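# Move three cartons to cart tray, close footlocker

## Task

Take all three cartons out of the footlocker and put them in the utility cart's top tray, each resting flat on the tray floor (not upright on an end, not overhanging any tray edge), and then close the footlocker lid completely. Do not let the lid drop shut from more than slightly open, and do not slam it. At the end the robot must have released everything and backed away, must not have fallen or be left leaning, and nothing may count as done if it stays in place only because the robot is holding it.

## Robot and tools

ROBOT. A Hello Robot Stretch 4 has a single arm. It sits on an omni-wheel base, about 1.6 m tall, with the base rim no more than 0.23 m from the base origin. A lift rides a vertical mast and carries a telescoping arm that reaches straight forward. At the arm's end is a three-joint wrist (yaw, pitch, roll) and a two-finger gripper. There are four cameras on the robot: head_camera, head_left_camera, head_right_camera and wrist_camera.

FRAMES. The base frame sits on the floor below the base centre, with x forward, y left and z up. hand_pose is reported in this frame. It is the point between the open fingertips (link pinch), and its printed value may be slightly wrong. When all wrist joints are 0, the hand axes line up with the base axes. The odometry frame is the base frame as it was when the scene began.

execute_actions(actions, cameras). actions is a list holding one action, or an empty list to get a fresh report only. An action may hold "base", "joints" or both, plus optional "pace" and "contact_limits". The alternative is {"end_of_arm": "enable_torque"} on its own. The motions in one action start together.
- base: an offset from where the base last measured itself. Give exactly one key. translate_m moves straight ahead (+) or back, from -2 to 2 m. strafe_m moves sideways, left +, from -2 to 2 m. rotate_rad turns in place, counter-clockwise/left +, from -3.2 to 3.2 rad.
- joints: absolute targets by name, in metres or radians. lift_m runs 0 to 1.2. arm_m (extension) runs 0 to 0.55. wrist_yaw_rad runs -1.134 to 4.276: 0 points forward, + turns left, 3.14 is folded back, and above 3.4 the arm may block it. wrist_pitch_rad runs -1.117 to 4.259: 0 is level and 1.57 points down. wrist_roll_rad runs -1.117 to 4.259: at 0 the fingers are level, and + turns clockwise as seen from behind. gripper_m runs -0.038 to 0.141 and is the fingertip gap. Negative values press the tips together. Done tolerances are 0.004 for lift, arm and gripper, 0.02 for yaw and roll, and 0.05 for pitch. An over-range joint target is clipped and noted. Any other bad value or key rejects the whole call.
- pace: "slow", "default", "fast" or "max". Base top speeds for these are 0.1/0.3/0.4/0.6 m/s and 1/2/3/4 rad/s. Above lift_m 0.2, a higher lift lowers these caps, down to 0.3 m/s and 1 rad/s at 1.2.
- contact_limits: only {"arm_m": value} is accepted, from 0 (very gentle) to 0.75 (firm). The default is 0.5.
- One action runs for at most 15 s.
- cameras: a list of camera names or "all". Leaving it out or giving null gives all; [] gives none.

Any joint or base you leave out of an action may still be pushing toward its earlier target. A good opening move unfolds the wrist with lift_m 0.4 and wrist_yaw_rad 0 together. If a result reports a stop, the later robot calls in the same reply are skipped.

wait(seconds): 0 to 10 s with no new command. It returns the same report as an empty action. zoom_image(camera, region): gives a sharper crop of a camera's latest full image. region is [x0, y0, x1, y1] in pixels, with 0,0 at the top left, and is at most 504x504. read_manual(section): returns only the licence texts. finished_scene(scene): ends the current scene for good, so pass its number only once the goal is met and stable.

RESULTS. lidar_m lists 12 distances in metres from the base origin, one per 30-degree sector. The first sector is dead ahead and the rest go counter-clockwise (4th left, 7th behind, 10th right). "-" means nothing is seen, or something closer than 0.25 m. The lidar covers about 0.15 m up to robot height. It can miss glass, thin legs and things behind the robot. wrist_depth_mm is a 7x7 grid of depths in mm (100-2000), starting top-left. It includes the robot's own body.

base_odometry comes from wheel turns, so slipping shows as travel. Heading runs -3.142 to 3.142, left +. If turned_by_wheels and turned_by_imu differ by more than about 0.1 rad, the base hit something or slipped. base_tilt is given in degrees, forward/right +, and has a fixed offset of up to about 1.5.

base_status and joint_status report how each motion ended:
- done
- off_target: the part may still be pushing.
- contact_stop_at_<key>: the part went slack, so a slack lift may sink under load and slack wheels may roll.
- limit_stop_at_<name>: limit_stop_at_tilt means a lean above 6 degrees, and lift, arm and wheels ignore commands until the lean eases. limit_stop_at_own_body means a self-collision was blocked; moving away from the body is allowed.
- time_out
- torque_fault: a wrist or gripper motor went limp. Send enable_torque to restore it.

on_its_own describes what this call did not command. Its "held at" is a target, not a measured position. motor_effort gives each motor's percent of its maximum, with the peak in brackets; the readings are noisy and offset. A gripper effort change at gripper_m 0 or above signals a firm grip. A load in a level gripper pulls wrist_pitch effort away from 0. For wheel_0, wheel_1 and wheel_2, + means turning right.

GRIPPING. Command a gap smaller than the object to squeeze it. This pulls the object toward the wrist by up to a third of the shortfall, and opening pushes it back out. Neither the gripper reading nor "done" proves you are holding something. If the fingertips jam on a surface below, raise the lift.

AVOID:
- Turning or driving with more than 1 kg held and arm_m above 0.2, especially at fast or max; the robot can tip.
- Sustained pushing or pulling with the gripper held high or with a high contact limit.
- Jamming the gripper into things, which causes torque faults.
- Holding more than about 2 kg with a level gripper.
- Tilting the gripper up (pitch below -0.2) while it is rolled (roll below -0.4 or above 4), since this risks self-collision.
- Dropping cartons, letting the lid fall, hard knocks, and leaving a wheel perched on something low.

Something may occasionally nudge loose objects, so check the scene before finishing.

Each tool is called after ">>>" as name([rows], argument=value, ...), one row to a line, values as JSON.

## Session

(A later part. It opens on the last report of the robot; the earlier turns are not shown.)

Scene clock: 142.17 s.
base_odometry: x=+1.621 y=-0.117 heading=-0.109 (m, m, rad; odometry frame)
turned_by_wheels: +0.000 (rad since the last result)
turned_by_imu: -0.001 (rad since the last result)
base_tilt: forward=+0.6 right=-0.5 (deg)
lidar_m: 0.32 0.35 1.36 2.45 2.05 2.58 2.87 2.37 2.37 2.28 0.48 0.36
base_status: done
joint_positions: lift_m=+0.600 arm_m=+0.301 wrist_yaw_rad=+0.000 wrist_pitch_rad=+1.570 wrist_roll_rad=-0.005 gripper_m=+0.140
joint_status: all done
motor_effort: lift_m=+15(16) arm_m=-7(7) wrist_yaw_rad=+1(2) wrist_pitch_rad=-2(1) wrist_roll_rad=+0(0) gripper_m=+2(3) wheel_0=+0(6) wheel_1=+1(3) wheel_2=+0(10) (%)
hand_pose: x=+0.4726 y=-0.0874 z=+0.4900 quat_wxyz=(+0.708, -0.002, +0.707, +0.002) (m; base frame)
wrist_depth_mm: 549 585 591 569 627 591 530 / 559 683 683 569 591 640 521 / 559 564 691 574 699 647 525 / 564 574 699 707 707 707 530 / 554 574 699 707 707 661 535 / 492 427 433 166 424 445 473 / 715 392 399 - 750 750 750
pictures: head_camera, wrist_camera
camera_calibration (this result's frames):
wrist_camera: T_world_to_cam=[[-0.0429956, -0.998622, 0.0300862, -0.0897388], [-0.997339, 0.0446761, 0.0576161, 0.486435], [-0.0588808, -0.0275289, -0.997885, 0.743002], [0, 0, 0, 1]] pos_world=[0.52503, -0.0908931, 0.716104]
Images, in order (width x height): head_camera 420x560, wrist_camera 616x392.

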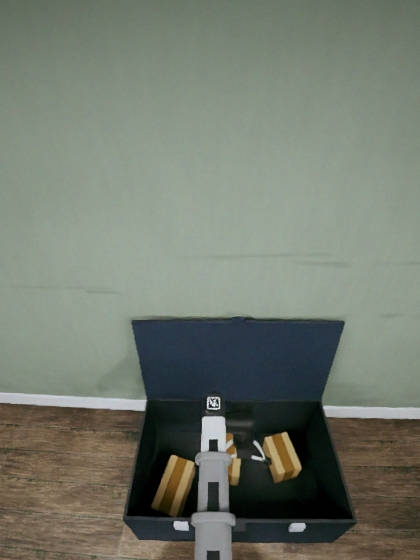

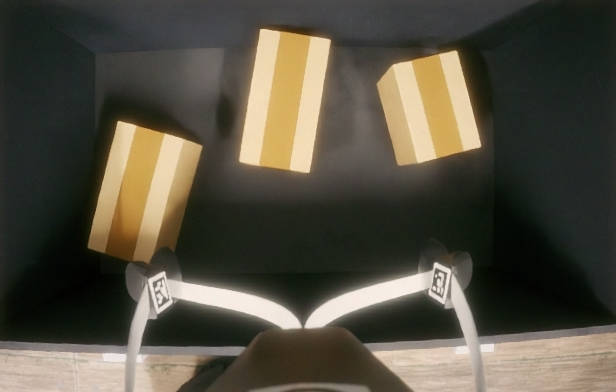

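>>> execute_actions([
  {"joints":{"arm_m":0.466,"wrist_roll_rad":0.17,"lift_m":0.31}},
], cameras=["wrist_camera"])

Scene clock: 153.97 s.
base_odometry: x=+1.621 y=-0.117 heading=-0.109 (m, m, rad; odometry frame)
turned_by_wheels: +0.000 (rad since the last result)
turned_by_imu: +0.000 (rad since the last result)
base_tilt: forward=+0.6 right=-0.5 (deg)
lidar_m: 0.32 0.33 1.34 2.43 2.06 2.58 2.87 2.38 2.36 2.30 0.49 0.36
base_status: not commanded
joint_positions: lift_m=+0.310 arm_m=+0.465 wrist_yaw_rad=+0.000 wrist_pitch_rad=+1.570 wrist_roll_rad=+0.170 gripper_m=+0.140
joint_status: all done
motor_effort: lift_m=+15(16) arm_m=+8(9) wrist_yaw_rad=+1(1) wrist_pitch_rad=-4(3) wrist_roll_rad=+1(3) gripper_m=+0(1) wheel_0=+0(0) wheel_1=+1(1) wheel_2=+0(0) (%)
hand_pose: x=+0.6358 y=-0.0874 z=+0.2000 quat_wxyz=(+0.705, +0.060, +0.704, -0.060) (m; base frame)
wrist_depth_mm: 161 176 200 225 255 283 325 / 216 248 279 320 399 404 402 / 362 397 281 282 404 290 290 / 394 399 283 283 407 319 289 / 397 402 285 287 410 327 294 / 330 324 286 166 413 415 424 / 283 329 407 - 415 424 421
pictures: wrist_camera
camera_calibration (this result's frames):
wrist_camera: T_world_to_cam=[[-0.216033, -0.975926, 0.029967, 0.0380331], [-0.974342, 0.217464, 0.0580213, 0.666365], [-0.0631413, -0.0166636, -0.997865, 0.466873], [0, 0, 0, 1]] pos_world=[0.686963, -0.100013, 0.426073]
Images, in order (width x height): wrist_camera 616x392.

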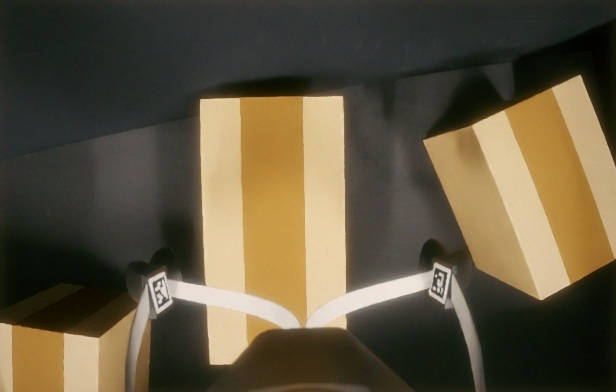

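>>> execute_actions([
  {"base":{"strafe_m":0.017},"joints":{"arm_m":0.478,"lift_m":0.29}},
], cameras=["wrist_camera"])

>>> execute_actions([
  {"joints":{"lift_m":0.205}},
], cameras=["wrist_camera"])

>>> execute_actions([
  {"joints":{"gripper_m":0.04}},
], cameras=["wrist_camera"])

Scene clock: 163.17 s.
base_odometry: x=+1.623 y=-0.100 heading=-0.109 (m, m, rad; odometry frame)
turned_by_wheels: +0.000 (rad since the last result)
turned_by_imu: +0.000 (rad since the last result)
base_tilt: forward=+0.6 right=-0.4 (deg)
lidar_m: 0.33 0.35 1.33 2.44 2.02 2.51 2.86 2.38 2.39 2.31 0.49 0.33
base_status: done
joint_positions: lift_m=+0.290 arm_m=+0.477 wrist_yaw_rad=+0.000 wrist_pitch_rad=+1.570 wrist_roll_rad=+0.170 gripper_m=+0.140
joint_status: all done
motor_effort: lift_m=+15(15) arm_m=+7(9) wrist_yaw_rad=+1(1) wrist_pitch_rad=-4(4) wrist_roll_rad=+1(1) gripper_m=+1(1) wheel_0=-1(7) wheel_1=+1(9) wheel_2=+0(1) (%)
hand_pose: x=+0.6478 y=-0.0874 z=+0.1800 quat_wxyz=(+0.705, +0.060, +0.704, -0.060) (m; base frame)
wrist_depth_mm: 139 153 173 196 219 246 282 / 187 216 256 271 349 384 387 / 312 375 263 264 384 338 268 / 375 379 379 264 384 349 272 / 379 379 379 266 387 357 281 / 347 332 270 166 272 394 399 / 265 291 389 - 392 402 399
pictures: wrist_camera
camera_calibration (this result's frames):
wrist_camera: T_world_to_cam=[[-0.216033, -0.975926, 0.0299739, 0.0412175], [-0.97434, 0.217465, 0.0580525, 0.679184], [-0.0631732, -0.0166635, -0.997863, 0.447707], [0, 0, 0, 1]] pos_world=[0.698943, -0.100013, 0.406087]
Images, in order (width x height): wrist_camera 616x392.

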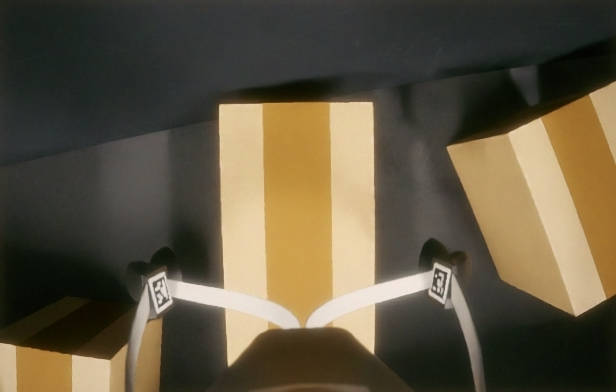

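Scene clock: 164.50 s.
base_odometry: x=+1.623 y=-0.100 heading=-0.109 (m, m, rad; odometry frame)
turned_by_wheels: +0.000 (rad since the last result)
turned_by_imu: +0.000 (rad since the last result)
base_tilt: forward=+0.5 right=-0.5 (deg)
lidar_m: 0.33 0.35 1.34 2.43 2.04 2.51 2.86 2.39 2.40 2.31 0.48 0.34
base_status: not commanded
joint_positions: lift_m=+0.205 arm_m=+0.477 wrist_yaw_rad=+0.000 wrist_pitch_rad=+1.570 wrist_roll_rad=+0.170 gripper_m=+0.140
joint_status: all done
motor_effort: lift_m=+12(14) arm_m=+8(8) wrist_yaw_rad=+1(1) wrist_pitch_rad=-4(4) wrist_roll_rad=+1(0) gripper_m=+1(1) wheel_0=-1(1) wheel_1=+1(1) wheel_2=+0(0) (%)
hand_pose: x=+0.6478 y=-0.0874 z=+0.0952 quat_wxyz=(+0.705, +0.060, +0.704, -0.060) (m; base frame)
wrist_depth_mm: 138 151 172 193 217 242 278 / 185 213 178 178 268 301 301 / 291 293 179 180 181 303 231 / 294 297 180 181 182 306 251 / 296 296 181 182 183 309 282 / 297 297 182 182 185 309 310 / 263 298 184 - 309 314 312
pictures: wrist_camera
camera_calibration (this result's frames):
wrist_camera: T_world_to_cam=[[-0.216034, -0.975926, 0.0299739, 0.0437602], [-0.97434, 0.217466, 0.0580525, 0.68411], [-0.0631732, -0.0166635, -0.997863, 0.363084], [0, 0, 0, 1]] pos_world=[0.698947, -0.100013, 0.321282]
Images, in order (width x height): wrist_camera 616x392.

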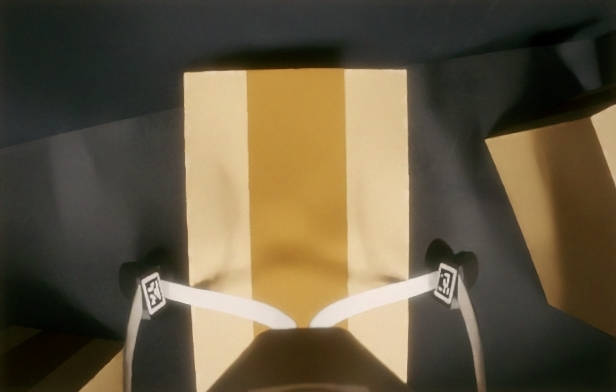

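Scene clock: 166.50 s.
base_odometry: x=+1.623 y=-0.100 heading=-0.109 (m, m, rad; odometry frame)
turned_by_wheels: +0.000 (rad since the last result)
turned_by_imu: +0.000 (rad since the last result)
base_tilt: forward=+0.6 right=-0.3 (deg)
lidar_m: 0.33 0.33 1.34 2.43 2.03 2.51 2.86 2.40 2.38 2.32 0.49 0.34
base_status: not commanded
joint_positions: lift_m=+0.205 arm_m=+0.477 wrist_yaw_rad=+0.000 wrist_pitch_rad=+1.570 wrist_roll_rad=+0.170 gripper_m=+0.041
joint_status: all done
motor_effort: lift_m=+19(19) arm_m=+7(8) wrist_yaw_rad=+0(1) wrist_pitch_rad=-4(3) wrist_roll_rad=+1(1) gripper_m=-37(38) wheel_0=-1(1) wheel_1=+1(1) wheel_2=+0(0) (%)
hand_pose: x=+0.6479 y=-0.0874 z=+0.0946 quat_wxyz=(+0.705, +0.060, +0.704, -0.060) (m; base frame)
wrist_depth_mm: 141 155 175 199 222 251 287 / 190 220 162 164 166 294 297 / 286 289 163 164 166 297 233 / 289 290 163 165 166 300 255 / 290 293 165 165 168 304 286 / 294 177 166 166 169 178 304 / 251 298 167 - 170 306 307
pictures: wrist_camera
camera_calibration (this result's frames):
wrist_camera: T_world_to_cam=[[-0.215679, -0.976003, 0.0300249, 0.0435581], [-0.974404, 0.217119, 0.0582828, 0.684231], [-0.0634031, -0.016686, -0.997848, 0.36267], [0, 0, 0, 1]] pos_world=[0.699106, -0.099995, 0.320703]
Images, in order (width x height): wrist_camera 616x392.

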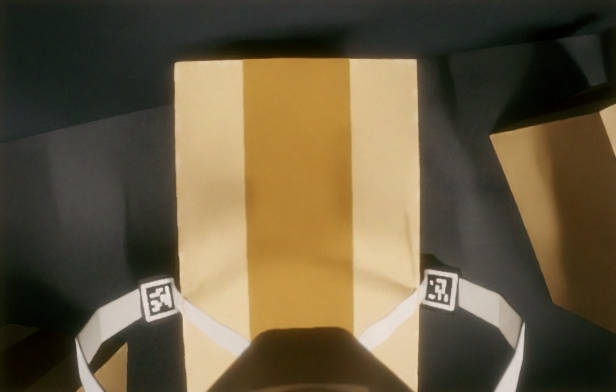

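>>> execute_actions([
  {"joints":{"lift_m":0.62}},
], cameras=["wrist_camera"])

>>> execute_actions([
  {"base":{"translate_m":-1.5},"joints":{"arm_m":0.12,"wrist_roll_rad":0},"pace":"fast"},
], cameras=[])

>>> execute_actions([
  {"base":{"rotate_rad":-1.9},"pace":"slow"},
])

Scene clock: 176.90 s.
base_odometry: x=+1.623 y=-0.100 heading=-0.109 (m, m, rad; odometry frame)
turned_by_wheels: +0.000 (rad since the last result)
turned_by_imu: +0.000 (rad since the last result)
base_tilt: forward=+0.4 right=-0.6 (deg)
lidar_m: 0.32 0.36 1.33 2.44 2.02 2.50 2.87 2.37 2.37 2.31 0.50 0.34
base_status: not commanded
joint_positions: lift_m=+0.619 arm_m=+0.477 wrist_yaw_rad=+0.000 wrist_pitch_rad=+1.570 wrist_roll_rad=+0.170 gripper_m=+0.041
joint_status: all done
motor_effort: lift_m=+26(27) arm_m=+7(7) wrist_yaw_rad=-2(1) wrist_pitch_rad=-5(4) wrist_roll_rad=+1(1) gripper_m=-36(37) wheel_0=-1(1) wheel_1=+1(1) wheel_2=+0(0) (%)
hand_pose: x=+0.6479 y=-0.0874 z=+0.5091 quat_wxyz=(+0.705, +0.060, +0.704, -0.060) (m; base frame)
wrist_depth_mm: 198 213 236 259 285 312 345 / 251 281 163 163 165 469 480 / 370 399 163 164 166 691 535 / 544 707 164 165 167 634 564 / 525 683 166 166 168 732 580 / 488 176 166 166 168 178 615 / 449 603 167 - 170 580 544
pictures: wrist_camera
camera_calibration (this result's frames):
wrist_camera: T_world_to_cam=[[-0.215681, -0.976002, 0.0300257, 0.0311143], [-0.974403, 0.217121, 0.0582861, 0.660071], [-0.0634065, -0.0166859, -0.997848, 0.776264], [0, 0, 0, 1]] pos_world=[0.699107, -0.0999952, 0.735186]
Images, in order (width x height): wrist_camera 616x392.

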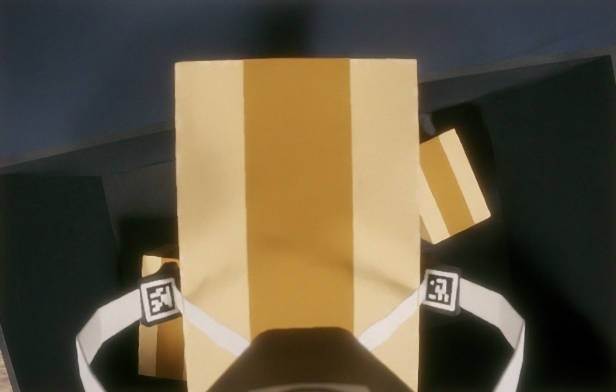

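Scene clock: 181.93 s.
base_odometry: x=+0.132 y=+0.064 heading=-0.110 (m, m, rad; odometry frame)
turned_by_wheels: +0.000 (rad since the last result)
turned_by_imu: +0.006 (rad since the last result)
base_tilt: forward=+0.5 right=-0.4 (deg)
lidar_m: 1.82 2.50 2.57 1.72 1.83 1.40 1.34 1.41 1.29 2.25 2.38 0.40
base_status: done
joint_positions: lift_m=+0.619 arm_m=+0.121 wrist_yaw_rad=+0.000 wrist_pitch_rad=+1.570 wrist_roll_rad=+0.000 gripper_m=+0.041
joint_status: all done
motor_effort: lift_m=+25(26) arm_m=-7(8) wrist_yaw_rad=+1(3) wrist_pitch_rad=-4(5) wrist_roll_rad=-1(5) gripper_m=-36(36) wheel_0=+0(6) wheel_1=+0(6) wheel_2=-2(13) (%)
hand_pose: x=+0.2923 y=-0.0874 z=+0.5091 quat_wxyz=(+0.707, +0.000, +0.707, +0.000) (m; base frame)
wrist_depth_mm: 707 707 715 732 715 732 750 / 723 715 162 163 165 732 750 / 723 715 163 164 166 750 750 / 723 732 164 165 167 750 759 / 741 732 165 167 168 750 750 / 723 177 166 167 168 178 768 / 741 530 167 - 170 768 768
pictures: none
No camera images: the call's "cameras" was empty. Leave "cameras" out to get every camera's image.

Scene clock: 185.13 s.
base_odometry: x=+0.132 y=+0.064 heading=-2.009 (m, m, rad; odometry frame)
turned_by_wheels: -1.899 (rad since the last result)
turned_by_imu: -1.868 (rad since the last result)
base_tilt: forward=+0.5 right=-0.6 (deg)
lidar_m: 1.29 2.25 2.58 1.87 1.83 2.78 2.05 1.71 1.57 1.34 1.34 0.38
base_status: done
joint_positions: lift_m=+0.619 arm_m=+0.121 wrist_yaw_rad=+0.000 wrist_pitch_rad=+1.570 wrist_roll_rad=+0.000 gripper_m=+0.041
joint_status: not commanded
motor_effort: lift_m=+25(25) arm_m=-7(7) wrist_yaw_rad=+1(1) wrist_pitch_rad=-4(4) wrist_roll_rad=-1(1) gripper_m=-37(35) wheel_0=+3(6) wheel_1=+1(10) wheel_2=+2(9) (%)
hand_pose: x=+0.2923 y=-0.0874 z=+0.5091 quat_wxyz=(+0.707, +0.000, +0.707, +0.000) (m; base frame)
wrist_depth_mm: 699 715 715 723 741 723 741 / 715 715 162 163 165 741 732 / 723 715 163 164 166 750 741 / 723 723 164 166 167 759 750 / 732 732 165 166 168 759 759 / 732 176 166 167 169 177 768 / 741 530 167 - 170 759 778
pictures: head_camera, head_left_camera, head_right_camera, wrist_camera
camera_calibration (this result's frames):
wrist_camera: T_world_to_cam=[[-0.0485569, -0.998367, 0.0301036, -0.0964241], [-0.997045, 0.0502448, 0.0581101, 0.305748], [-0.0595278, -0.027193, -0.997856, 0.751709], [0, 0, 0, 1]] pos_world=[0.34491, -0.0911876, 0.735233]
Images, in order (width x height): head_camera 420x560, head_left_camera 420x672, head_right_camera 420x672, wrist_camera 616x392.

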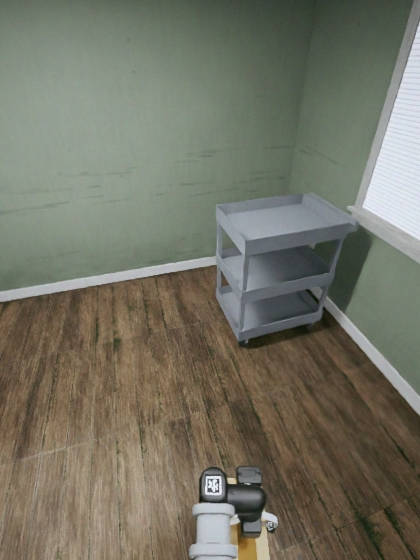

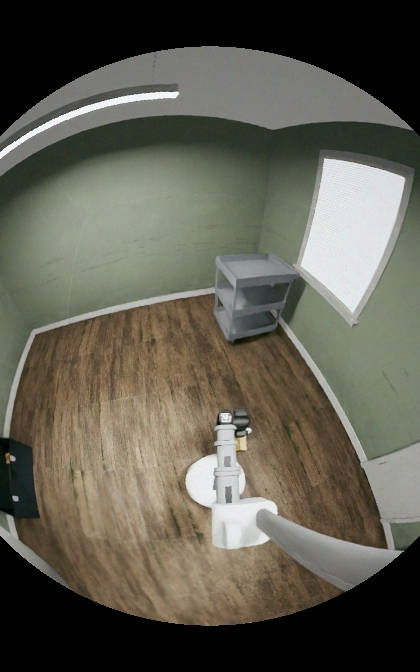

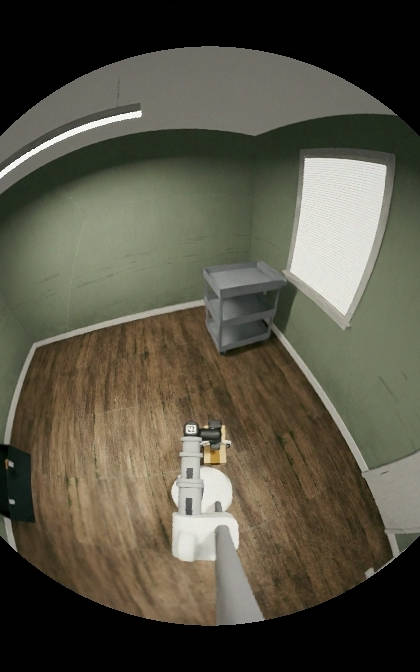

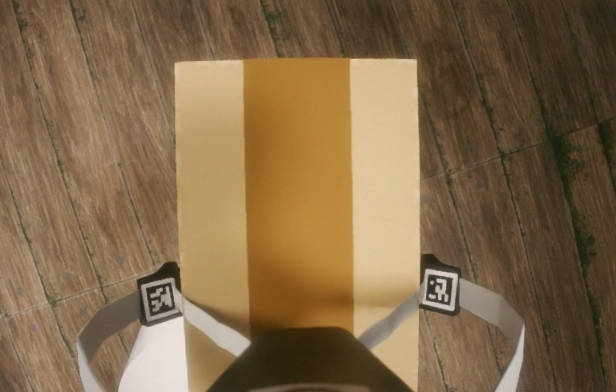

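>>> execute_actions([
  {"base":{"rotate_rad":-0.43},"joints":{"lift_m":0.8}},
], cameras=[])

>>> execute_actions([
  {"base":{"translate_m":1.13},"joints":{"lift_m":1.12},"pace":"fast"},
], cameras=[])

>>> execute_actions([
  {"base":{"rotate_rad":0.78}},
])

Scene clock: 204.83 s.
base_odometry: x=+0.132 y=+0.064 heading=-2.439 (m, m, rad; odometry frame)
turned_by_wheels: -0.430 (rad since the last result)
turned_by_imu: -0.423 (rad since the last result)
base_tilt: forward=+0.5 right=-0.5 (deg)
lidar_m: 1.33 1.32 2.25 2.71 1.84 1.84 2.79 1.70 1.71 1.48 1.34 0.39
base_status: done
joint_positions: lift_m=+0.799 arm_m=+0.121 wrist_yaw_rad=+0.000 wrist_pitch_rad=+1.570 wrist_roll_rad=+0.000 gripper_m=+0.041
joint_status: all done
motor_effort: lift_m=+26(24) arm_m=-7(7) wrist_yaw_rad=+2(1) wrist_pitch_rad=-4(4) wrist_roll_rad=-1(1) gripper_m=-36(38) wheel_0=+1(8) wheel_1=+2(11) wheel_2=+1(7) (%)
hand_pose: x=+0.2923 y=-0.0874 z=+0.6891 quat_wxyz=(+0.707, +0.000, +0.707, +0.000) (m; base frame)
wrist_depth_mm: 878 904 917 891 917 917 917 / 904 891 163 163 165 931 931 / 891 891 163 164 166 917 917 / 917 917 163 164 167 931 931 / 917 917 165 166 168 960 976 / 917 176 167 167 168 178 976 / 917 946 167 - 170 976 976
pictures: none
No camera images: the call's "cameras" was empty. Leave "cameras" out to get every camera's image.

Scene clock: 209.10 s.
base_odometry: x=-0.730 y=-0.667 heading=-2.439 (m, m, rad; odometry frame)
turned_by_wheels: +0.000 (rad since the last result)
turned_by_imu: -0.005 (rad since the last result)
base_tilt: forward=+0.5 right=-0.6 (deg)
lidar_m: 0.26 0.34 0.34 1.70 3.16 2.66 3.72 2.56 1.10 0.63 0.55 0.56
base_status: done
joint_positions: lift_m=+1.119 arm_m=+0.121 wrist_yaw_rad=+0.000 wrist_pitch_rad=+1.571 wrist_roll_rad=+0.000 gripper_m=+0.041
joint_status: all done
motor_effort: lift_m=+25(28) arm_m=-7(7) wrist_yaw_rad=+2(1) wrist_pitch_rad=-5(8) wrist_roll_rad=-1(1) gripper_m=-36(38) wheel_0=+0(6) wheel_1=+0(7) wheel_2=+3(13) (%)
hand_pose: x=+0.2922 y=-0.0874 z=+1.0092 quat_wxyz=(+0.707, +0.000, +0.707, +0.000) (m; base frame)
wrist_depth_mm: 424 424 415 1078 668 404 377 / 430 427 162 163 165 559 404 / 424 433 163 165 166 699 504 / 418 750 165 165 167 904 634 / 741 1025 166 166 168 1205 798 / 1255 176 166 167 169 178 1118 / 1281 1255 167 - 170 1308 1308
pictures: none
No camera images: the call's "cameras" was empty. Leave "cameras" out to get every camera's image.

Scene clock: 210.97 s.
base_odometry: x=-0.730 y=-0.667 heading=-1.659 (m, m, rad; odometry frame)
turned_by_wheels: +0.779 (rad since the last result)
turned_by_imu: +0.766 (rad since the last result)
base_tilt: forward=+0.5 right=-0.4 (deg)
lidar_m: 0.29 0.38 2.13 2.65 2.76 2.77 1.90 0.82 0.58 0.55 0.49 0.26
base_status: done
joint_positions: lift_m=+1.119 arm_m=+0.121 wrist_yaw_rad=+0.000 wrist_pitch_rad=+1.570 wrist_roll_rad=+0.000 gripper_m=+0.041
joint_status: not commanded
motor_effort: lift_m=+25(25) arm_m=-7(7) wrist_yaw_rad=-1(0) wrist_pitch_rad=-4(6) wrist_roll_rad=-1(1) gripper_m=-37(37) wheel_0=-2(7) wheel_1=-2(9) wheel_2=-2(6) (%)
hand_pose: x=+0.2923 y=-0.0874 z=+1.0092 quat_wxyz=(+0.707, +0.000, +0.707, +0.000) (m; base frame)
wrist_depth_mm: 407 427 433 433 433 439 430 / 410 430 162 164 165 442 418 / 394 433 163 164 167 449 421 / 1205 1229 164 165 167 1042 750 / 1255 1255 165 166 167 1025 750 / 1229 176 166 167 168 178 723 / 1255 1255 167 - 170 1008 732
pictures: head_camera, head_left_camera, head_right_camera, wrist_camera
camera_calibration (this result's frames):
wrist_camera: T_world_to_cam=[[-0.0483235, -0.998378, 0.0301022, -0.111545], [-0.997059, 0.0500108, 0.0580796, 0.276694], [-0.0594908, -0.027207, -0.997858, 1.25065], [0, 0, 0, 1]] pos_world=[0.344892, -0.0911752, 1.23526]
Images, in order (width x height): head_camera 420x560, head_left_camera 420x672, head_right_camera 420x672, wrist_camera 616x392.

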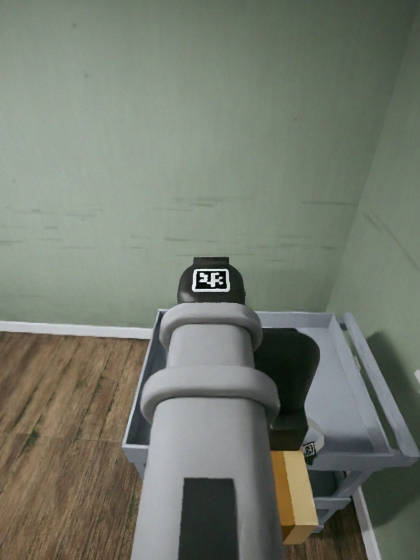

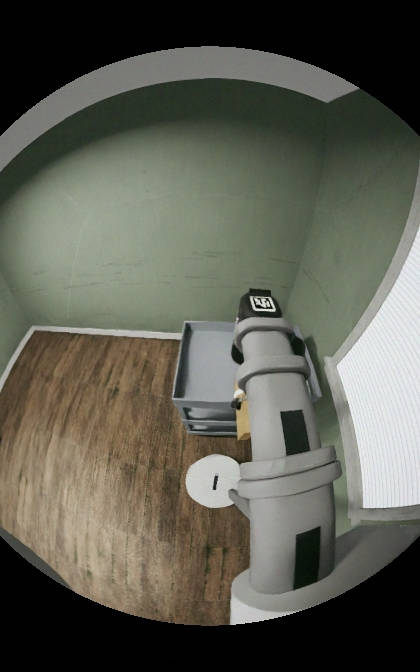

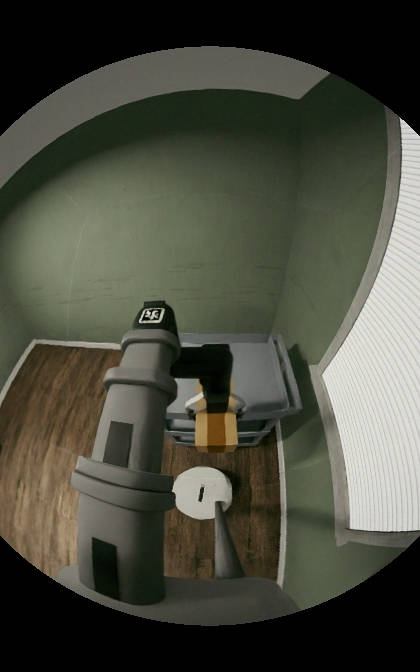

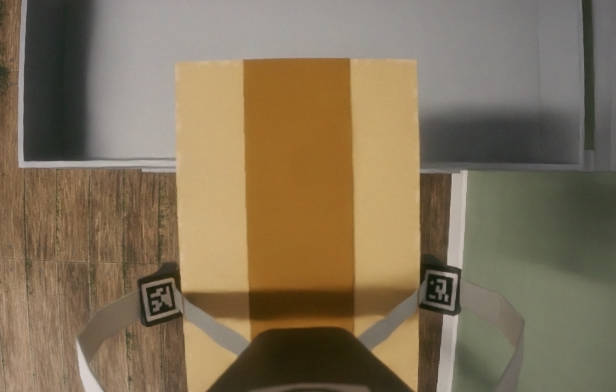

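>>> execute_actions([
  {"base":{"strafe_m":-0.18},"joints":{"arm_m":0.41}},
], cameras=["wrist_camera"])

>>> execute_actions([
  {"joints":{"lift_m":0.99}},
], cameras=["wrist_camera","head_right_camera"])

Scene clock: 220.53 s.
base_odometry: x=-0.909 y=-0.651 heading=-1.659 (m, m, rad; odometry frame)
turned_by_wheels: +0.000 (rad since the last result)
turned_by_imu: +0.000 (rad since the last result)
base_tilt: forward=+0.5 right=-0.4 (deg)
lidar_m: 0.34 0.33 0.53 2.82 2.94 2.76 1.41 0.56 0.39 0.38 0.40 0.36
base_status: done
joint_positions: lift_m=+1.119 arm_m=+0.409 wrist_yaw_rad=+0.000 wrist_pitch_rad=+1.570 wrist_roll_rad=+0.000 gripper_m=+0.041
joint_status: all done
motor_effort: lift_m=+25(25) arm_m=+7(8) wrist_yaw_rad=-1(0) wrist_pitch_rad=-3(8) wrist_roll_rad=-1(1) gripper_m=-36(36) wheel_0=+0(9) wheel_1=-1(4) wheel_2=+0(1) (%)
hand_pose: x=+0.5799 y=-0.0874 z=+1.0092 quat_wxyz=(+0.707, +0.000, +0.707, +0.000) (m; base frame)
wrist_depth_mm: 413 413 418 415 397 508 530 / 424 427 162 163 165 640 521 / 424 424 163 164 166 647 517 / 430 433 165 166 167 634 517 / 436 436 166 166 168 597 508 / 436 176 166 166 168 179 484 / 439 445 167 - 170 477 492
pictures: wrist_camera
camera_calibration (this result's frames):
wrist_camera: T_world_to_cam=[[-0.0480518, -0.998391, 0.0300983, -0.0978059], [-0.997077, 0.0497371, 0.0579994, 0.563431], [-0.0594031, -0.0272234, -0.997863, 1.26771], [0, 0, 0, 1]] pos_world=[0.63239, -0.0911607, 1.23526]
Images, in order (width x height): wrist_camera 616x392.

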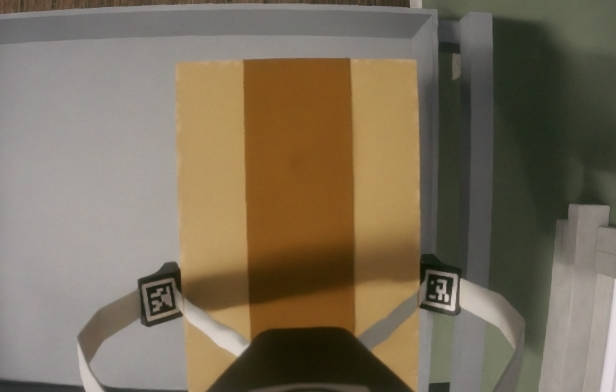

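Scene clock: 222.13 s.
base_odometry: x=-0.909 y=-0.651 heading=-1.659 (m, m, rad; odometry frame)
turned_by_wheels: +0.000 (rad since the last result)
turned_by_imu: +0.000 (rad since the last result)
base_tilt: forward=+0.6 right=-0.5 (deg)
lidar_m: 0.34 0.36 0.52 2.81 2.93 2.75 1.38 0.56 0.39 0.36 0.40 0.36
base_status: not commanded
joint_positions: lift_m=+0.990 arm_m=+0.409 wrist_yaw_rad=+0.000 wrist_pitch_rad=+1.570 wrist_roll_rad=+0.000 gripper_m=+0.041
joint_status: all done
motor_effort: lift_m=+20(22) arm_m=+7(7) wrist_yaw_rad=+0(0) wrist_pitch_rad=-4(4) wrist_roll_rad=-1(1) gripper_m=-37(38) wheel_0=+1(0) wheel_1=+0(1) wheel_2=+0(0) (%)
hand_pose: x=+0.5798 y=-0.0874 z=+0.8796 quat_wxyz=(+0.707, +0.000, +0.707, +0.000) (m; base frame)
wrist_depth_mm: 294 298 301 301 303 300 246 / 296 300 163 163 165 282 248 / 298 303 163 164 166 286 250 / 301 304 164 165 167 307 251 / 304 306 165 166 168 307 250 / 307 177 166 166 169 178 248 / 306 312 167 - 170 273 250
pictures: head_right_camera, wrist_camera
camera_calibration (this result's frames):
wrist_camera: T_world_to_cam=[[-0.0480453, -0.998391, 0.0301085, -0.0939216], [-0.997065, 0.0497369, 0.0582087, 0.570701], [-0.0596125, -0.0272234, -0.99785, 1.13853], [0, 0, 0, 1]] pos_world=[0.632383, -0.0911607, 1.10569]
Images, in order (width x height): head_right_camera 420x672, wrist_camera 616x392.

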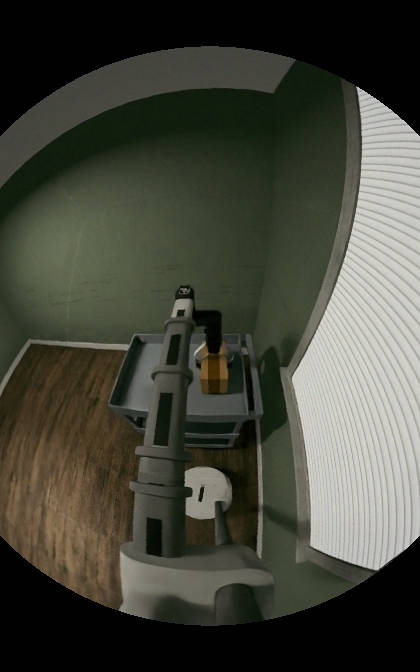

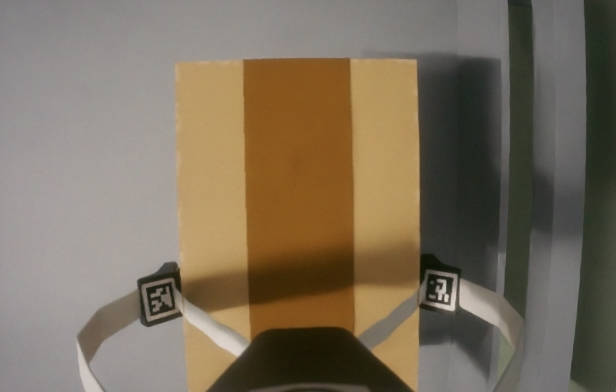

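>>> execute_actions([
  {"joints":{"gripper_m":0.14,"lift_m":0.986}},
], cameras=[])

>>> execute_actions([
  {"joints":{"lift_m":1.1},"pace":"fast"},
], cameras=["wrist_camera"])

>>> execute_actions([
  {"base":{"rotate_rad":2.0},"joints":{"arm_m":0.1},"pace":"fast"},
], cameras=[])

>>> execute_actions([
  {"base":{"translate_m":0.6},"joints":{"lift_m":0.55},"pace":"fast"},
], cameras=[])

>>> execute_actions([
  {"base":{"translate_m":1.93},"pace":"max"},
], cameras=[])

>>> execute_actions([
  {"base":{"rotate_rad":-0.45},"joints":{"arm_m":0.4,"wrist_roll_rad":0.27}},
], cameras=["wrist_camera","head_camera"])

Scene clock: 241.33 s.
base_odometry: x=-0.909 y=-0.651 heading=-1.659 (m, m, rad; odometry frame)
turned_by_wheels: +0.000 (rad since the last result)
turned_by_imu: +0.000 (rad since the last result)
base_tilt: forward=+0.4 right=-0.4 (deg)
lidar_m: 0.34 0.37 0.50 2.82 2.96 2.75 1.40 0.57 0.40 0.35 0.40 0.36
base_status: not commanded
joint_positions: lift_m=+0.986 arm_m=+0.409 wrist_yaw_rad=+0.000 wrist_pitch_rad=+1.570 wrist_roll_rad=+0.000 gripper_m=+0.140
joint_status: all done
motor_effort: lift_m=+19(21) arm_m=+7(8) wrist_yaw_rad=+0(0) wrist_pitch_rad=-5(8) wrist_roll_rad=+0(1) gripper_m=+0(36) wheel_0=+1(1) wheel_1=+0(1) wheel_2=+0(0) (%)
hand_pose: x=+0.5797 y=-0.0874 z=+0.8756 quat_wxyz=(+0.707, +0.000, +0.707, +0.000) (m; base frame)
wrist_depth_mm: 294 296 298 303 303 300 246 / 296 298 186 186 303 282 247 / 298 300 186 187 189 285 250 / 300 303 187 187 190 309 249 / 303 304 189 189 192 263 249 / 306 304 190 166 193 262 247 / 306 309 191 - 317 297 247
pictures: none
No camera images: the call's "cameras" was empty. Leave "cameras" out to get every camera's image.

Scene clock: 242.57 s.
base_odometry: x=-0.909 y=-0.651 heading=-1.659 (m, m, rad; odometry frame)
turned_by_wheels: +0.000 (rad since the last result)
turned_by_imu: +0.000 (rad since the last result)
base_tilt: forward=+0.5 right=-0.4 (deg)
lidar_m: 0.33 0.37 0.52 2.84 2.92 2.77 1.38 0.58 0.39 0.37 0.40 0.35
base_status: not commanded
joint_positions: lift_m=+1.100 arm_m=+0.409 wrist_yaw_rad=+0.000 wrist_pitch_rad=+1.570 wrist_roll_rad=+0.000 gripper_m=+0.140
joint_status: all done
motor_effort: lift_m=+21(23) arm_m=+8(7) wrist_yaw_rad=+0(0) wrist_pitch_rad=-4(5) wrist_roll_rad=+0(0) gripper_m=+1(1) wheel_0=+1(1) wheel_1=-1(0) wheel_2=+0(0) (%)
hand_pose: x=+0.5797 y=-0.0874 z=+0.9895 quat_wxyz=(+0.707, +0.000, +0.707, +0.000) (m; base frame)
wrist_depth_mm: 402 402 404 407 399 370 530 / 407 410 415 413 418 609 521 / 413 410 413 301 421 603 512 / 415 418 415 303 424 597 517 / 415 418 424 304 430 362 512 / 415 421 306 166 397 585 496 / 424 427 424 - 433 574 512
pictures: wrist_camera
camera_calibration (this result's frames):
wrist_camera: T_world_to_cam=[[-0.0483046, -0.998379, 0.0301157, -0.097089], [-0.997043, 0.0500003, 0.0583569, 0.564112], [-0.0597681, -0.0272077, -0.997841, 1.24828], [0, 0, 0, 1]] pos_world=[0.632361, -0.0911747, 1.21558]
Images, in order (width x height): wrist_camera 616x392.

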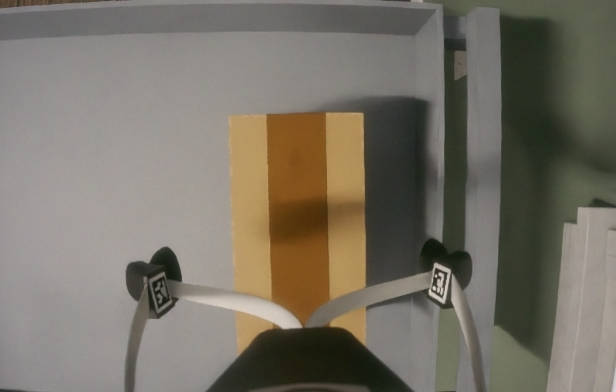

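Scene clock: 245.40 s.
base_odometry: x=-0.909 y=-0.651 heading=+0.340 (m, m, rad; odometry frame)
turned_by_wheels: +1.999 (rad since the last result)
turned_by_imu: +1.966 (rad since the last result)
base_tilt: forward=+0.5 right=-0.5 (deg)
lidar_m: 2.86 2.73 1.84 0.64 0.40 0.38 0.39 0.36 0.34 0.34 0.46 2.79
base_status: done
joint_positions: lift_m=+1.100 arm_m=+0.101 wrist_yaw_rad=+0.000 wrist_pitch_rad=+1.570 wrist_roll_rad=+0.000 gripper_m=+0.140
joint_status: all done
motor_effort: lift_m=+20(21) arm_m=-7(8) wrist_yaw_rad=+0(0) wrist_pitch_rad=-4(5) wrist_roll_rad=-1(0) gripper_m=+0(1) wheel_0=-2(7) wheel_1=-3(5) wheel_2=-2(7) (%)
hand_pose: x=+0.2724 y=-0.0874 z=+0.9896 quat_wxyz=(+0.707, +0.000, +0.707, +0.000) (m; base frame)
wrist_depth_mm: 1160 1160 1205 1205 1205 1229 1229 / 1182 1205 1182 1255 1229 1255 1255 / 1205 1229 1229 1229 1255 1255 1255 / 1229 1229 1205 1229 1255 1255 1255 / 1229 1205 1042 1025 1255 768 1255 / 1205 1229 1008 166 1098 768 768 / 991 1138 1229 - 1118 768 778
pictures: none
No camera images: the call's "cameras" was empty. Leave "cameras" out to get every camera's image.

Scene clock: 248.70 s.
base_odometry: x=-0.344 y=-0.450 heading=+0.341 (m, m, rad; odometry frame)
turned_by_wheels: +0.000 (rad since the last result)
turned_by_imu: -0.003 (rad since the last result)
base_tilt: forward=+0.5 right=-0.4 (deg)
lidar_m: 2.29 2.44 2.27 1.42 1.00 0.90 0.93 0.64 0.62 1.72 2.30 2.24
base_status: done
joint_positions: lift_m=+0.550 arm_m=+0.101 wrist_yaw_rad=+0.000 wrist_pitch_rad=+1.570 wrist_roll_rad=+0.000 gripper_m=+0.140
joint_status: all done
motor_effort: lift_m=+15(17) arm_m=-7(7) wrist_yaw_rad=+1(1) wrist_pitch_rad=-3(3) wrist_roll_rad=+0(0) gripper_m=+0(1) wheel_0=+2(7) wheel_1=+1(7) wheel_2=+0(10) (%)
hand_pose: x=+0.2724 y=-0.0874 z=+0.4400 quat_wxyz=(+0.707, +0.000, +0.707, +0.000) (m; base frame)
wrist_depth_mm: 647 654 647 661 668 668 668 / 640 647 654 668 668 676 676 / 647 668 654 668 676 676 676 / 654 661 668 676 676 683 683 / 661 668 676 683 683 691 691 / 668 459 462 166 683 691 691 / 668 459 462 - 691 691 699
pictures: none
No camera images: the call's "cameras" was empty. Leave "cameras" out to get every camera's image.

Scene clock: 254.10 s.
base_odometry: x=+1.475 y=+0.195 heading=+0.341 (m, m, rad; odometry frame)
turned_by_wheels: +0.000 (rad since the last result)
turned_by_imu: -0.009 (rad since the last result)
base_tilt: forward=+0.6 right=-0.4 (deg)
lidar_m: 1.10 1.47 2.15 1.72 1.94 2.68 2.40 2.49 2.56 0.80 0.54 0.51
base_status: done
joint_positions: lift_m=+0.550 arm_m=+0.101 wrist_yaw_rad=+0.000 wrist_pitch_rad=+1.570 wrist_roll_rad=+0.000 gripper_m=+0.140
joint_status: not commanded
motor_effort: lift_m=+17(17) arm_m=-7(7) wrist_yaw_rad=+1(1) wrist_pitch_rad=-4(4) wrist_roll_rad=+0(1) gripper_m=+1(0) wheel_0=+0(6) wheel_1=+0(6) wheel_2=+3(15) (%)
hand_pose: x=+0.2724 y=-0.0874 z=+0.4398 quat_wxyz=(+0.707, +0.000, +0.707, +0.000) (m; base frame)
wrist_depth_mm: 654 640 654 654 413 521 654 / 647 654 661 661 535 394 362 / 647 654 668 668 668 585 452 / 654 654 661 668 683 676 691 / 661 661 668 676 668 691 691 / 668 462 459 166 683 683 691 / 668 462 459 - 683 699 707
pictures: none
No camera images: the call's "cameras" was empty. Leave "cameras" out to get every camera's image.

Scene clock: 256.10 s.
base_odometry: x=+1.475 y=+0.195 heading=-0.109 (m, m, rad; odometry frame)
turned_by_wheels: -0.450 (rad since the last result)
turned_by_imu: -0.442 (rad since the last result)
base_tilt: forward=+0.5 right=-0.6 (deg)
lidar_m: 0.50 1.14 1.60 2.16 1.74 2.11 2.67 2.39 2.65 2.56 0.73 0.52
base_status: done
joint_positions: lift_m=+0.550 arm_m=+0.399 wrist_yaw_rad=+0.000 wrist_pitch_rad=+1.570 wrist_roll_rad=+0.270 gripper_m=+0.140
joint_status: all done
motor_effort: lift_m=+17(17) arm_m=+7(9) wrist_yaw_rad=+1(1) wrist_pitch_rad=-3(3) wrist_roll_rad=+1(4) gripper_m=+0(1) wheel_0=+1(7) wheel_1=+1(6) wheel_2=+1(9) (%)
hand_pose: x=+0.5699 y=-0.0874 z=+0.4398 quat_wxyz=(+0.701, +0.095, +0.700, -0.095) (m; base frame)
wrist_depth_mm: 640 418 634 634 640 640 647 / 647 415 634 517 640 654 654 / 647 404 549 525 647 654 661 / 654 668 521 525 661 492 373 / 661 661 477 492 362 384 691 / 661 668 336 166 683 691 699 / 668 676 683 - 691 699 699
pictures: head_camera, wrist_camera
camera_calibration (this result's frames):
wrist_camera: T_world_to_cam=[[-0.312304, -0.949513, 0.029854, 0.0738187], [-0.947799, 0.313562, 0.0579286, 0.581508], [-0.0643651, -0.0102042, -0.997874, 0.703314], [0, 0, 0, 1]] pos_world=[0.619476, -0.10507, 0.665929]
Images, in order (width x height): head_camera 420x560, wrist_camera 616x392.

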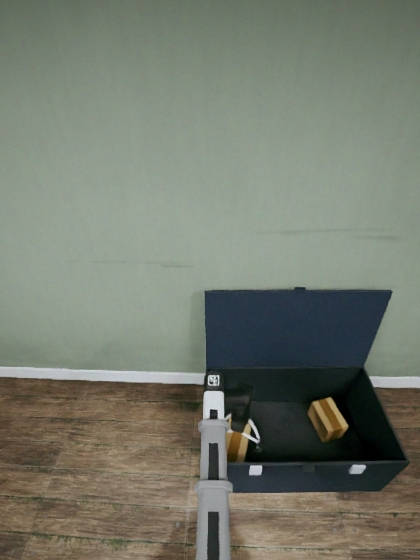

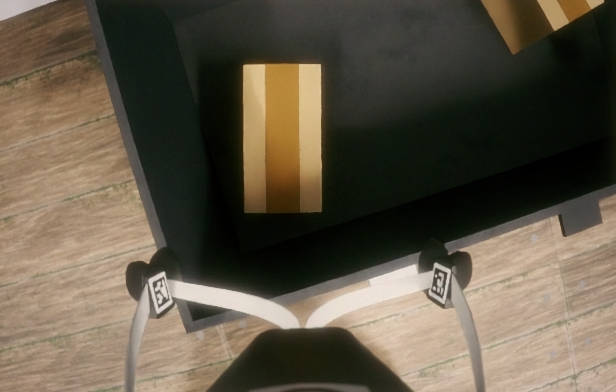

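>>> execute_actions([
  {"base":{"strafe_m":-0.013},"joints":{"arm_m":0.505,"wrist_roll_rad":0.3,"lift_m":0.49}},
], cameras=[])

>>> execute_actions([
  {"joints":{"lift_m":0.30}},
], cameras=["wrist_camera"])

Scene clock: 264.37 s.
base_odometry: x=+1.474 y=+0.182 heading=-0.109 (m, m, rad; odometry frame)
turned_by_wheels: +0.000 (rad since the last result)
turned_by_imu: +0.000 (rad since the last result)
base_tilt: forward=+0.4 right=-0.5 (deg)
lidar_m: 0.50 1.12 1.59 2.19 1.73 2.13 2.66 2.39 2.63 2.55 0.71 0.53
base_status: done
joint_positions: lift_m=+0.490 arm_m=+0.504 wrist_yaw_rad=+0.000 wrist_pitch_rad=+1.570 wrist_roll_rad=+0.300 gripper_m=+0.140
joint_status: all done
motor_effort: lift_m=+15(17) arm_m=+8(9) wrist_yaw_rad=+1(2) wrist_pitch_rad=-4(4) wrist_roll_rad=+1(2) gripper_m=-1(0) wheel_0=+2(8) wheel_1=-1(11) wheel_2=+0(0) (%)
hand_pose: x=+0.6748 y=-0.0874 z=+0.3800 quat_wxyz=(+0.699, +0.106, +0.699, -0.105) (m; base frame)
wrist_depth_mm: 293 402 504 574 580 580 492 / 286 410 574 585 585 591 564 / 597 359 580 469 597 597 597 / 591 324 580 466 585 585 603 / 603 281 484 469 603 521 469 / 603 270 389 166 430 370 347 / 609 455 353 - 353 303 291
pictures: none
No camera images: the call's "cameras" was empty. Leave "cameras" out to get every camera's image.

Scene clock: 266.23 s.
base_odometry: x=+1.474 y=+0.182 heading=-0.109 (m, m, rad; odometry frame)
turned_by_wheels: +0.000 (rad since the last result)
turned_by_imu: +0.000 (rad since the last result)
base_tilt: forward=+0.5 right=-0.5 (deg)
lidar_m: 0.51 1.15 1.57 2.18 1.74 2.12 2.67 2.36 2.67 2.56 0.73 0.53
base_status: not commanded
joint_positions: lift_m=+0.300 arm_m=+0.504 wrist_yaw_rad=+0.000 wrist_pitch_rad=+1.570 wrist_roll_rad=+0.300 gripper_m=+0.140
joint_status: all done
motor_effort: lift_m=+15(15) arm_m=+8(8) wrist_yaw_rad=+1(1) wrist_pitch_rad=-3(4) wrist_roll_rad=+0(1) gripper_m=+1(0) wheel_0=+2(2) wheel_1=-1(1) wheel_2=+0(0) (%)
hand_pose: x=+0.6748 y=-0.0874 z=+0.1900 quat_wxyz=(+0.699, +0.106, +0.699, -0.105) (m; base frame)
wrist_depth_mm: 272 379 387 387 392 392 394 / 252 379 382 389 397 392 399 / 233 359 273 272 394 399 399 / 216 320 273 274 399 402 404 / 198 251 389 277 397 402 407 / 184 220 279 166 402 373 347 / 174 222 336 - 351 301 277
pictures: wrist_camera
camera_calibration (this result's frames):
wrist_camera: T_world_to_cam=[[-0.340664, -0.939711, 0.0298666, 0.134049], [-0.937953, 0.341871, 0.0580427, 0.691269], [-0.0647539, -0.00824041, -0.997867, 0.46119], [0, 0, 0, 1]] pos_world=[0.723907, -0.106558, 0.416079]
Images, in order (width x height): wrist_camera 616x392.

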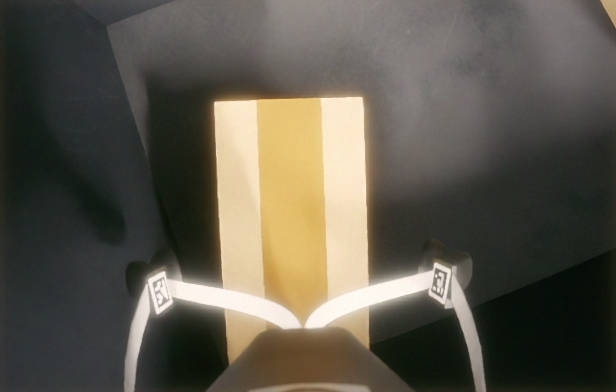

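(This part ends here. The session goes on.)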